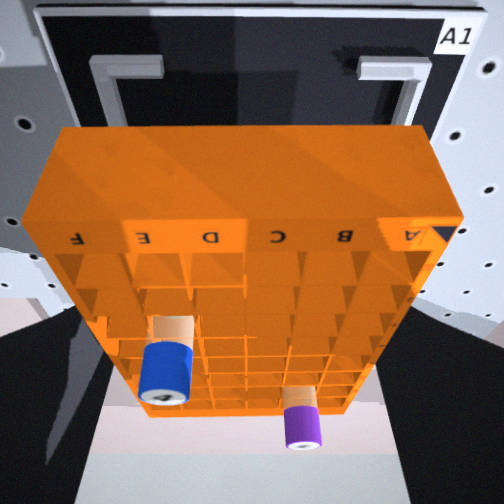

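execute_actions(actions=[{"rows":[[-0.6,0.1,0.7,-0.65,0,0,-0.3,0.965,2.002,1.708,-1.251,0.005,0.82,0.93],[-0.6,0.1,0.7,-0.65,0,0,-0.3,0.95,1.994,1.706,-1.257,0.005,0.802,0.93],[-0.6,0.1,0.7,-0.65,0,0,-0.3,0.93,1.986,1.704,-1.263,0.005,0.78,0.93],[-0.6,0.1,0.7,-0.65,0,0,-0.3,0.905,1.978,1.702,-1.269,0.005,0.755,0.93],[-0.6,0.1,0.7,-0.65,0,0,-0.3,0.875,1.97,1.7,-1.275,0.005,0.725,0.93],[-0.6,0.1,0.7,-0.65,0,0,-0.3,0.84,1.962,1.696,-1.281,0.005,0.69,0.93],[-0.6,0.1,0.7,-0.65,0,0,-0.3,0.8,1.954,1.692,-1.287,0.005,0.65,0.93],[-0.6,0.1,0.7,-0.65,0,0,-0.3,0.76,1.946,1.688,-1.293,0.005,0.61,0.93],[-0.6,0.1,0.7,-0.65,0,0,-0.3,0.72,1.938,1.684,-1.299,0.005,0.57,0.93],[-0.6,0.1,0.7,-0.65,0,0,-0.3,0.68,1.93,1.68,-1.305,0.005,0.53,0.93],[-0.6,0.1,0.7,-0.65,0,0,-0.3,0.64,1.922,1.672,-1.311,0.005,0.49,0.93],[-0.6,0.1,0.7,-0.65,0,0,-0.3,0.6,1.914,1.664,-1.317,0.005,0.45,0.93],[-0.6,0.1,0.7,-0.65,0,0,-0.3,0.56,1.906,1.656,-1.323,0.005,0.41,0.93],[-0.6,0.1,0.7,-0.65,0,0,-0.3,0.52,1.896,1.648,-1.329,0.005,0.37,0.93],[-0.6,0.1,0.7,-0.65,0,0,-0.3,0.48,1.886,1.64,-1.333,0.005,0.33,0.93]],"steps":15}], pictures=false)

execute_actions(actions=[{"rows":[[-0.62,0.1,0.7,-0.63,0,0,-0.3,0.44,1.886,1.64,-1.333,0.005,0.29,0.93],[-0.64,0.1,0.7,-0.61,0,0,-0.3,0.4,1.886,1.64,-1.333,0.005,0.25,0.93],[-0.66,0.1,0.7,-0.59,0,0,-0.3,0.36,1.886,1.64,-1.333,0.005,0.21,0.93],[-0.68,0.1,0.7,-0.57,0,0,-0.3,0.32,1.886,1.64,-1.333,0.005,0.17,0.93],[-0.7,0.1,0.7,-0.55,0,0,-0.3,0.28,1.886,1.64,-1.333,0.005,0.13,0.93],[-0.73,0.1,0.7,-0.53,0,0,-0.3,0.24,1.886,1.64,-1.333,0.005,0.09,0.93],[-0.76,0.1,0.7,-0.51,0,0,-0.3,0.2,1.886,1.64,-1.333,0.005,0.05,0.93],[-0.79,0.1,0.7,-0.49,0,0,-0.3,0.16,1.886,1.64,-1.333,0.005,0.01,0.93],[-0.82,0.1,0.7,-0.47,0,0,-0.3,0.12,1.886,1.64,-1.333,0.005,-0.03,0.93],[-0.85,0.1,0.7,-0.45,0,0,-0.3,0.08,1.886,1.64,-1.333,0.005,-0.07,0.93],[-0.88,0.1,0.7,-0.43,0,0,-0.3,0.04,1.886,1.64,-1.333,0.005,-0.11,0.93],[-0.91,0.1,0.7,-0.41,0,0,-0.3,0.0,1.886,1.64,-1.333,0.005,-0.15,0.93],[-0.94,0.1,0.7,-0.39,0,0,-0.3,-0.04,1.886,1.64,-1.333,0.005,-0.19,0.93],[-0.97,0.1,0.7,-0.37,0,0,-0.3,-0.08,1.886,1.64,-1.333,0.005,-0.23,0.93],[-1.0,0.1,0.7,-0.35,0,0,-0.3,-0.12,1.886,1.64,-1.333,0.005,-0.27,0.93]],"steps":15}], pictures=false)

execute_actions(actions=[{"rows":[[-1.02,0.1,0.7,-0.35,0,0,-0.3,-0.16,1.886,1.64,-1.333,0.005,-0.31,0.93],[-1.04,0.1,0.7,-0.35,0,0,-0.3,-0.2,1.886,1.64,-1.333,0.005,-0.35,0.93],[-1.06,0.1,0.7,-0.35,0,0,-0.3,-0.24,1.886,1.64,-1.333,0.005,-0.39,0.93],[-1.08,0.1,0.7,-0.35,0,0,-0.3,-0.275,1.886,1.64,-1.333,0.005,-0.43,0.93],[-1.1,0.1,0.7,-0.35,0,0,-0.3,-0.31,1.886,1.64,-1.333,0.005,-0.465,0.93],[-1.1,0.1,0.7,-0.35,0,0,-0.3,-0.34,1.886,1.64,-1.333,0.005,-0.495,0.93],[-1.1,0.1,0.7,-0.35,0,0,-0.3,-0.365,1.886,1.64,-1.333,0.005,-0.52,0.93],[-1.1,0.1,0.7,-0.35,0,0,-0.3,-0.385,1.886,1.64,-1.333,0.005,-0.54,0.93],[-1.1,0.1,0.7,-0.35,0,0,-0.3,-0.403,1.886,1.64,-1.333,0.005,-0.558,0.93],[-1.1,0.1,0.7,-0.35,0,0,-0.3,-0.418,1.886,1.64,-1.333,0.005,-0.572,0.93],[-1.1,0.1,0.7,-0.35,0,0,-0.3,-0.43,1.886,1.64,-1.333,0.005,-0.582,0.93],[-1.1,0.1,0.7,-0.35,0,0,-0.3,-0.44,1.886,1.64,-1.333,0.005,-0.59,0.93],[-1.1,0.1,0.7,-0.35,0,0,-0.3,-0.447,1.886,1.64,-1.333,0.005,-0.59,0.93],[-1.1,0.1,0.7,-0.35,0,0,-0.3,-0.452,1.886,1.64,-1.333,0.005,-0.59,0.93]],"steps":15}], pictures=false)

execute_actions(actions=[{"steps":15}])

Scene clock: 1229.50 s of 18600.00 s.
left_arm: end_effector_position=(+0.1762, +0.1349, +0.2770) grip_measured=-0.300 end_effector_quat_wxyz=(+0.643, +0.259, +0.679, -0.242) | right_arm: end_effector_position=(+0.3376, -0.1240, +0.1065) grip_measured=+0.959 end_effector_quat_wxyz=(+0.018, +0.036, +0.999, +0.009)
Joint positions: left_arm=[-0.592  0.109  0.723 -0.67   0.008  0.005  0.031] | right_arm=[ 0.546  1.926  1.671 -1.275  0.     0.494  0.086]
Joint velocities: left_arm=[ 0.012  0.017 -0.002  0.037 -0.007  0.007  0.001] | right_arm=[-1.16  -0.281 -0.193 -0.154  0.037 -1.092 -0.   ]
Joint torques (N m, as the arm reports them, + toward a larger angle): left_arm=[-0.63  3.26  3.85  2.11  0.02  0.12] | right_arm=[  0.27 -10.1    4.5    0.22   0.08   0.02]
Steps of this call (steps 1 to 30: the robot went on to your last target; steps 31 to 90: nothing new was sent; then 48.10 s passed at rest; steps 91 to 105: all 15 steps of this action). Readings (joint positions):
91: left_arm=[-0.592 0.109 0.723 -0.670 0.008 0.005] | right_arm=[0.979 2.028 1.684 -1.226 -0.002 0.839]
92: left_arm=[-0.592 0.109 0.723 -0.670 0.008 0.005] | right_arm=[0.978 2.027 1.684 -1.227 -0.002 0.834]
94: left_arm=[-0.592 0.109 0.723 -0.670 0.008 0.005] | right_arm=[0.964 2.021 1.684 -1.233 -0.003 0.814]
98: left_arm=[-0.592 0.109 0.723 -0.670 0.008 0.005] | right_arm=[0.857 1.989 1.684 -1.248 -0.005 0.730]
105: the state above

Scene clock: 1230.00 s of 18600.00 s.
left_arm: end_effector_position=(+0.1329, +0.0927, +0.3320) grip_measured=-0.300 end_effector_quat_wxyz=(+0.656, +0.332, +0.555, -0.388) | right_arm: end_effector_position=(+0.3539, -0.3395, +0.1097) grip_measured=+0.959 end_effector_quat_wxyz=(+0.007, +0.038, +0.999, -0.003)
Joint positions: left_arm=[-0.945  0.109  0.723 -0.451  0.004  0.005  0.031] | right_arm=[-0.046  1.907  1.655 -1.304  0.004 -0.095  0.086]
Joint velocities: left_arm=[-0.877 -0.007 -0.007  0.491 -0.022 -0.022  0.   ] | right_arm=[-1.121 -0.017 -0.007 -0.022 -0.11  -1.121 -0.001]
Joint torques (N m, as the arm reports them, + toward a larger angle): left_arm=[-0.3   3.39  3.88  1.96  0.05  0.14] | right_arm=[-0.31 -9.88  4.68  0.25  0.01  0.03]
Steps of this call (steps 1 to 15: all 15 steps of this action). Readings (joint positions):
1: left_arm=[-0.595 0.109 0.723 -0.668 0.008 0.005] | right_arm=[0.506 1.918 1.665 -1.282 0.001 0.457]
2: left_arm=[-0.606 0.109 0.723 -0.663 0.007 0.005] | right_arm=[0.467 1.912 1.661 -1.289 0.002 0.418]
4: left_arm=[-0.640 0.109 0.723 -0.643 0.007 0.005] | right_arm=[0.390 1.907 1.659 -1.298 0.003 0.341]
8: left_arm=[-0.735 0.109 0.723 -0.583 0.006 0.005] | right_arm=[0.236 1.907 1.656 -1.303 0.003 0.184]
15: the state above

Scene clock: 1230.50 s of 18600.00 s.
left_arm: end_effector_position=(+0.1092, +0.0828, +0.3522) grip_measured=-0.300 end_effector_quat_wxyz=(+0.647, +0.354, +0.504, -0.449) | right_arm: end_effector_position=(+0.2998, -0.4745, +0.1101) grip_measured=+0.959 end_effector_quat_wxyz=(+0.001, +0.015, +1.000, -0.005)
Joint positions: left_arm=[-1.091  0.109  0.723 -0.371  0.004  0.005  0.031] | right_arm=[-0.443  1.907  1.655 -1.311  0.007 -0.538  0.086]
Joint velocities: left_arm=[-0.012  0.007 -0.022 -0.007 -0.022  0.022 -0.   ] | right_arm=[-0.09   0.007  0.002 -0.037 -0.081 -0.286  0.   ]
Joint torques (N m, as the arm reports them, + toward a larger angle): left_arm=[-0.67  3.4   3.71  1.95  0.05  0.12] | right_arm=[-0.13 -9.84  4.65  0.34 -0.06  0.  ]
Steps of this call (steps 1 to 15: all 15 steps of this action). Readings (joint positions):
1: left_arm=[-0.974 0.109 0.723 -0.433 0.004 0.005] | right_arm=[-0.086 1.907 1.655 -1.304 0.004 -0.135]
2: left_arm=[-0.998 0.109 0.723 -0.419 0.004 0.005] | right_arm=[-0.126 1.907 1.655 -1.304 0.004 -0.175]
4: left_arm=[-1.041 0.109 0.723 -0.399 0.004 0.005] | right_arm=[-0.205 1.907 1.655 -1.304 0.005 -0.255]
8: left_arm=[-1.090 0.109 0.723 -0.380 0.004 0.005] | right_arm=[-0.345 1.907 1.655 -1.305 0.006 -0.398]
15: the state above

Scene clock: 1231.00 s of 18600.00 s.
left_arm: end_effector_position=(+0.1092, +0.0828, +0.3527) grip_measured=-0.300 end_effector_quat_wxyz=(+0.648, +0.354, +0.503, -0.450) | right_arm: end_effector_position=(+0.2989, -0.4765, +0.1102) grip_measured=+0.959 end_effector_quat_wxyz=(+0.000, -0.004, +1.000, -0.005)
Joint positions: left_arm=[-1.091  0.109  0.723 -0.369  0.004  0.005  0.031] | right_arm=[-0.446  1.907  1.655 -1.313  0.007 -0.579  0.086]
Joint velocities: left_arm=[ 0.022 -0.007 -0.032 -0.022 -0.007 -0.022 -0.   ] | right_arm=[-0.007 -0.007 -0.007 -0.022 -0.007 -0.037  0.   ]
Joint torques (N m, as the arm reports them, + toward a larger angle): left_arm=[-0.66  3.39  3.71  1.94  0.05  0.13] | right_arm=[-0.36 -9.82  4.65  0.35 -0.07  0.03]
Steps of this call (steps 1 to 15: the robot went on to your last target). Readings (joint positions):
1: left_arm=[-1.091 0.109 0.723 -0.370 0.004 0.005] | right_arm=[-0.445 1.907 1.655 -1.312 0.007 -0.546]
2: left_arm=[-1.091 0.109 0.723 -0.370 0.004 0.005] | right_arm=[-0.446 1.907 1.655 -1.312 0.007 -0.553]
4: left_arm=[-1.091 0.109 0.723 -0.370 0.004 0.005] | right_arm=[-0.446 1.907 1.655 -1.313 0.007 -0.563]
8: left_arm=[-1.091 0.109 0.723 -0.369 0.004 0.005] | right_arm=[-0.446 1.907 1.655 -1.313 0.007 -0.573]
15: the state above

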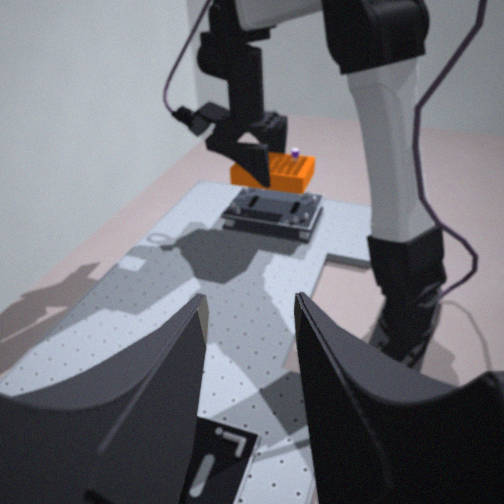

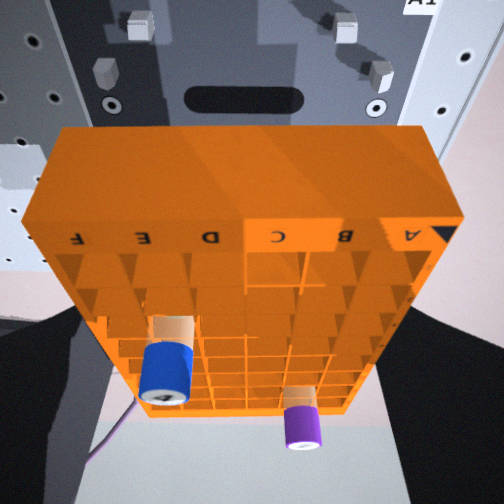

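execute_actions(actions=[{"rows":[[-1.1,0.1,0.7,-0.35,0,0,-0.3,-0.448,1.9,1.63,-1.285,0.005,-0.56,0.93],[-1.1,0.1,0.7,-0.35,0,0,-0.3,-0.448,1.9,1.62,-1.273,0.005,-0.553,0.93],[-1.1,0.1,0.7,-0.35,0,0,-0.3,-0.448,1.9,1.61,-1.262,0.005,-0.553,0.93],[-1.1,0.1,0.7,-0.35,0,0,-0.3,-0.448,1.9,1.6,-1.251,0.005,-0.553,0.93],[-1.1,0.1,0.7,-0.35,0,0,-0.3,-0.448,1.9,1.59,-1.24,0.005,-0.553,0.93],[-1.1,0.1,0.7,-0.35,0,0,-0.3,-0.448,1.9,1.58,-1.23,0.005,-0.553,0.93],[-1.1,0.1,0.7,-0.35,0,0,-0.3,-0.448,1.9,1.57,-1.22,0.005,-0.553,0.93],[-1.1,0.1,0.7,-0.35,0,0,-0.3,-0.448,1.9,1.563,-1.214,0.005,-0.553,0.93]],"steps":15}], pictures=false)

execute_actions(actions=[{"steps":10}])

zoom_image(camera="cam_left_wrist", region=[210, 140, 335, 250])

Scene clock: 1246.67 s of 18600.00 s.
left_arm: end_effector_position=(+0.1092, +0.0828, +0.3527) grip_measured=-0.300 end_effector_quat_wxyz=(+0.648, +0.354, +0.503, -0.450) | right_arm: end_effector_position=(+0.2966, -0.4743, +0.0902) grip_measured=+0.959 end_effector_quat_wxyz=(-0.002, +0.004, +1.000, -0.003)
Joint positions: left_arm=[-1.091  0.109  0.723 -0.369  0.004  0.005  0.031] | right_arm=[-0.446  1.907  1.575 -1.24   0.007 -0.563  0.086]
Joint velocities: left_arm=[-0.012  0.012 -0.002  0.022 -0.022 -0.037 -0.   ] | right_arm=[ 0.002  0.007 -0.007 -0.007 -0.051 -0.037  0.   ]
Joint torques (N m, as the arm reports them, + toward a larger angle): left_arm=[-0.67  3.39  3.71  1.94  0.05  0.12] | right_arm=[-0.08 -8.74  4.88  0.79 -0.07  0.16]
Steps of this call (steps 1 to 15: the robot went on to your last target; steps 16 to 90: nothing new was sent; then 12.17 s passed at rest; steps 91 to 105: all 15 steps of this action). Readings (joint positions):
91: left_arm=[-1.091 0.109 0.723 -0.369 0.004 0.005] | right_arm=[-0.446 1.907 1.654 -1.312 0.007 -0.579]
92: left_arm=[-1.091 0.109 0.723 -0.369 0.004 0.005] | right_arm=[-0.446 1.907 1.649 -1.307 0.007 -0.576]
94: left_arm=[-1.091 0.109 0.723 -0.369 0.004 0.005] | right_arm=[-0.446 1.907 1.633 -1.293 0.007 -0.571]
98: left_arm=[-1.091 0.109 0.723 -0.369 0.004 0.005] | right_arm=[-0.446 1.907 1.591 -1.264 0.007 -0.566]
105: the state above

Scene clock: 1247.00 s of 18600.00 s.
left_arm: end_effector_position=(+0.1092, +0.0828, +0.3527) grip_measured=-0.300 end_effector_quat_wxyz=(+0.648, +0.354, +0.503, -0.450) | right_arm: end_effector_position=(+0.2981, -0.4753, +0.0899) grip_measured=+0.959 end_effector_quat_wxyz=(+0.001, +0.004, +1.000, -0.005)
Joint positions: left_arm=[-1.091  0.109  0.723 -0.369  0.004  0.005  0.031] | right_arm=[-0.446  1.907  1.575 -1.232  0.007 -0.563  0.086]
Joint velocities: left_arm=[-0.002  0.002 -0.007 -0.037  0.007 -0.081 -0.002] | right_arm=[-0.012 -0.002 -0.007  0.051  0.081 -0.051  0.   ]
Joint torques (N m, as the arm reports them, + toward a larger angle): left_arm=[-0.68  3.38  3.7   1.94  0.05  0.12] | right_arm=[-0.07 -8.75  4.91  0.81 -0.07  0.15]
Steps of this call (steps 1 to 10: the robot went on to your last target). Readings (joint positions):
1: left_arm=[-1.091 0.109 0.723 -0.369 0.004 0.005] | right_arm=[-0.446 1.907 1.575 -1.238 0.007 -0.563]
2: left_arm=[-1.091 0.109 0.723 -0.369 0.004 0.005] | right_arm=[-0.446 1.907 1.575 -1.236 0.007 -0.563]
4: left_arm=[-1.091 0.109 0.723 -0.369 0.004 0.005] | right_arm=[-0.446 1.907 1.575 -1.234 0.007 -0.563]
8: left_arm=[-1.091 0.109 0.723 -0.369 0.004 0.005] | right_arm=[-0.446 1.907 1.575 -1.233 0.007 -0.563]
10: the state above

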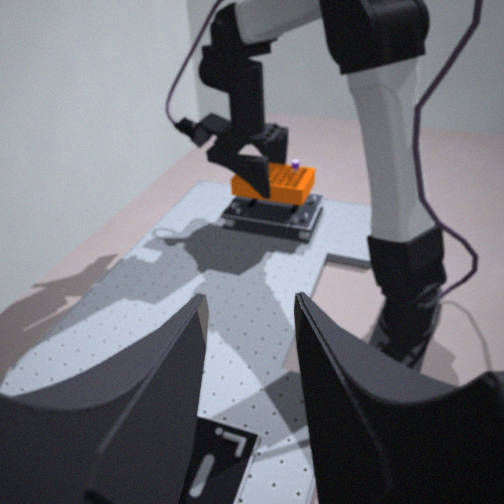

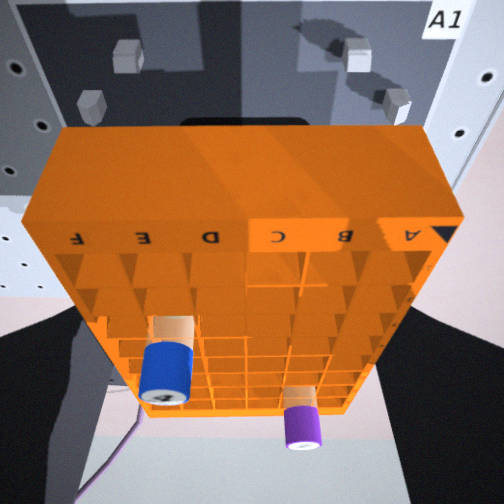

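Region (210, 140, 335, 250) of cam_left_wrist's 504x504 image, scaled by 4.032, with more detail than that image has; it fills the top 444 rows of this view, and the rest is white.

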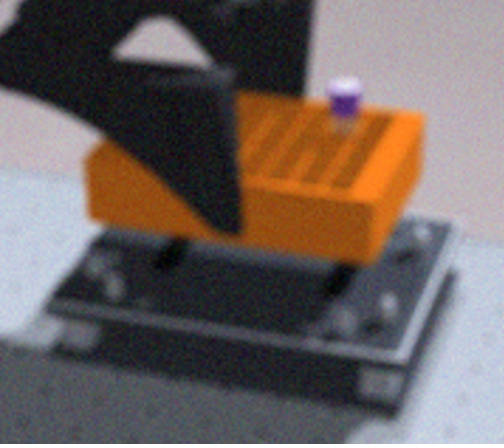

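execute_actions(actions=[{"rows":[[-1.1,0.1,0.7,-0.35,0,0,-0.3,-0.448,1.91,1.556,-1.205,0.005,-0.553,0.93],[-1.1,0.1,0.7,-0.35,0,0,-0.3,-0.448,1.912,1.549,-1.197,0.005,-0.553,0.93],[-1.1,0.1,0.7,-0.35,0,0,-0.3,-0.448,1.914,1.542,-1.189,0.005,-0.553,0.93],[-1.1,0.1,0.7,-0.35,0,0,-0.3,-0.448,1.916,1.535,-1.181,0.005,-0.553,0.93],[-1.1,0.1,0.7,-0.35,0,0,-0.3,-0.448,1.918,1.528,-1.173,0.005,-0.553,0.93],[-1.1,0.1,0.7,-0.35,0,0,-0.3,-0.448,1.918,1.521,-1.166,0.005,-0.553,0.93],[-1.1,0.1,0.7,-0.35,0,0,-0.3,-0.448,1.918,1.516,-1.162,0.005,-0.553,0.93]],"steps":15}], pictures=false)

execute_actions(actions=[{"steps":10}])

zoom_image(camera="cam_left_wrist", region=[210, 150, 335, 250])

Scene clock: 1270.37 s of 18600.00 s.
left_arm: end_effector_position=(+0.1092, +0.0828, +0.3527) grip_measured=-0.300 end_effector_quat_wxyz=(+0.648, +0.354, +0.503, -0.450) | right_arm: end_effector_position=(+0.2967, -0.4744, +0.0739) grip_measured=+0.959 end_effector_quat_wxyz=(-0.005, +0.004, +1.000, -0.001)
Joint positions: left_arm=[-1.091  0.109  0.723 -0.369  0.004  0.005  0.031] | right_arm=[-0.446  1.921  1.528 -1.184  0.007 -0.563  0.086]
Joint velocities: left_arm=[-0.012  0.017  0.012  0.037 -0.007  0.022 -0.001] | right_arm=[-0.007 -0.007 -0.002  0.022 -0.051  0.007  0.001]
Joint torques (N m, as the arm reports them, + toward a larger angle): left_arm=[-0.68  3.4   3.7   1.94  0.05  0.12] | right_arm=[-0.08 -8.53  4.86  0.76 -0.07  0.16]
Steps of this call (steps 1 to 15: the robot went on to your last target; steps 16 to 90: nothing new was sent; then 19.87 s passed at rest; steps 91 to 105: all 15 steps of this action). Readings (joint positions):
91: left_arm=[-1.091 0.109 0.723 -0.369 0.004 0.005] | right_arm=[-0.446 1.907 1.575 -1.231 0.007 -0.563]
92: left_arm=[-1.091 0.109 0.723 -0.369 0.004 0.005] | right_arm=[-0.446 1.907 1.573 -1.228 0.007 -0.563]
94: left_arm=[-1.091 0.109 0.723 -0.369 0.004 0.005] | right_arm=[-0.446 1.907 1.563 -1.217 0.007 -0.563]
98: left_arm=[-1.091 0.109 0.723 -0.369 0.004 0.005] | right_arm=[-0.446 1.914 1.536 -1.197 0.007 -0.563]
105: the state above

Scene clock: 1270.70 s of 18600.00 s.
left_arm: end_effector_position=(+0.1092, +0.0828, +0.3527) grip_measured=-0.300 end_effector_quat_wxyz=(+0.648, +0.354, +0.503, -0.450) | right_arm: end_effector_position=(+0.2975, -0.4749, +0.0737) grip_measured=+0.959 end_effector_quat_wxyz=(-0.003, +0.004, +1.000, -0.002)
Joint positions: left_arm=[-1.091  0.109  0.723 -0.369  0.004  0.005  0.031] | right_arm=[-0.446  1.921  1.528 -1.18   0.007 -0.563  0.086]
Joint velocities: left_arm=[ 0.007 -0.012 -0.002 -0.037  0.007 -0.007 -0.   ] | right_arm=[-0.022 -0.017  0.002 -0.007  0.007 -0.037  0.001]
Joint torques (N m, as the arm reports them, + toward a larger angle): left_arm=[-0.67  3.4   3.71  1.95  0.05  0.12] | right_arm=[-0.07 -8.45  4.9   0.78 -0.07  0.15]
Steps of this call (steps 1 to 10: the robot went on to your last target). Readings (joint positions):
1: left_arm=[-1.091 0.109 0.723 -0.369 0.004 0.005] | right_arm=[-0.446 1.921 1.528 -1.183 0.007 -0.563]
2: left_arm=[-1.091 0.109 0.723 -0.369 0.004 0.005] | right_arm=[-0.446 1.921 1.528 -1.182 0.007 -0.563]
4: left_arm=[-1.091 0.109 0.723 -0.369 0.004 0.005] | right_arm=[-0.446 1.921 1.528 -1.181 0.007 -0.563]
8: left_arm=[-1.091 0.109 0.723 -0.369 0.004 0.005] | right_arm=[-0.446 1.921 1.528 -1.180 0.007 -0.563]
10: the state above

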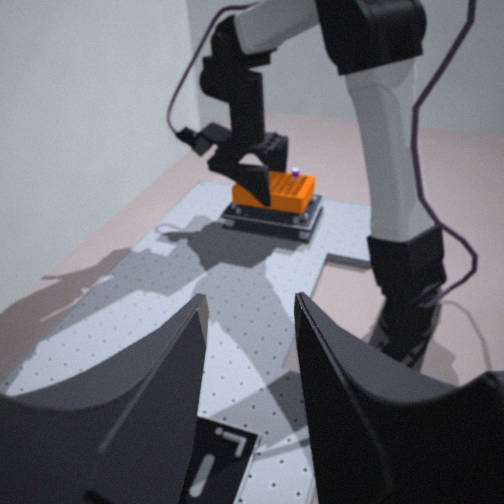

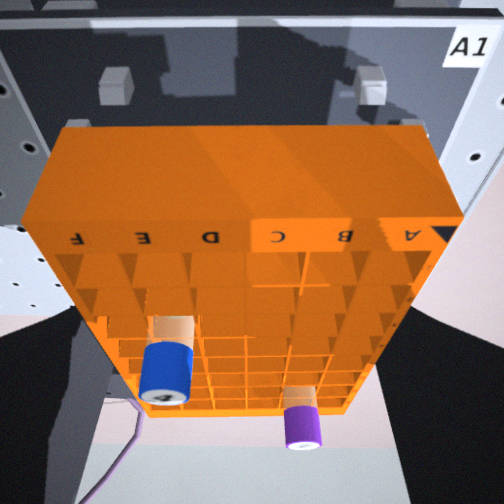

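Region (210, 150, 335, 250) of cam_left_wrist's 504x504 image, scaled by 4.032, with more detail than that image has; it fills the top 403 rows of this view, and the rest is white.

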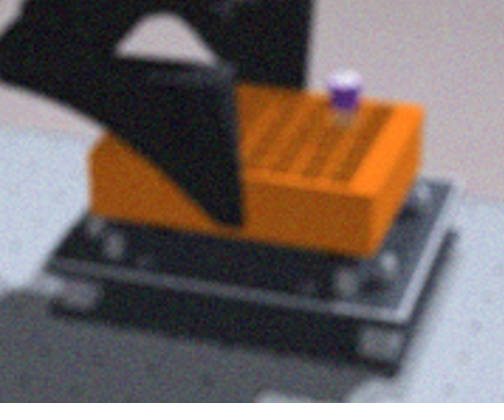

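zoom_image(camera="cam_right_wrist", region=[40, 40, 160, 160])

zoom_image(camera="cam_right_wrist", region=[330, 40, 450, 160])

Region (40, 40, 160, 160) of cam_right_wrist's 504x504 image, scaled by 4.200, with more detail than that image has.

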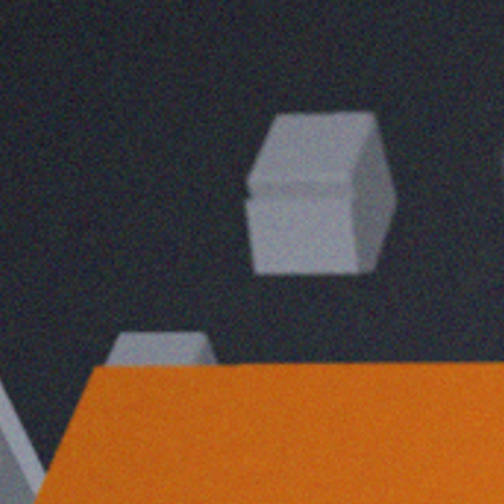

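Region (330, 40, 450, 160) of cam_right_wrist's 504x504 image, scaled by 4.200, with more detail than that image has.

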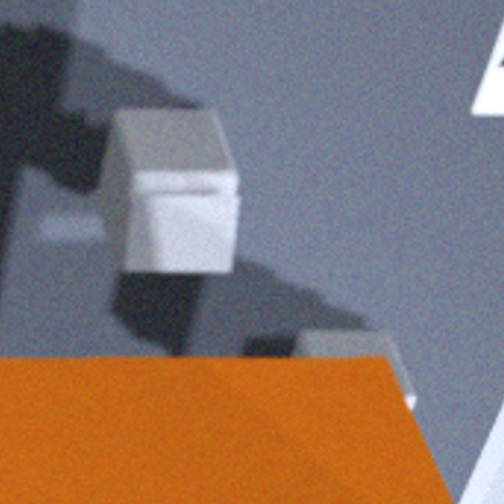

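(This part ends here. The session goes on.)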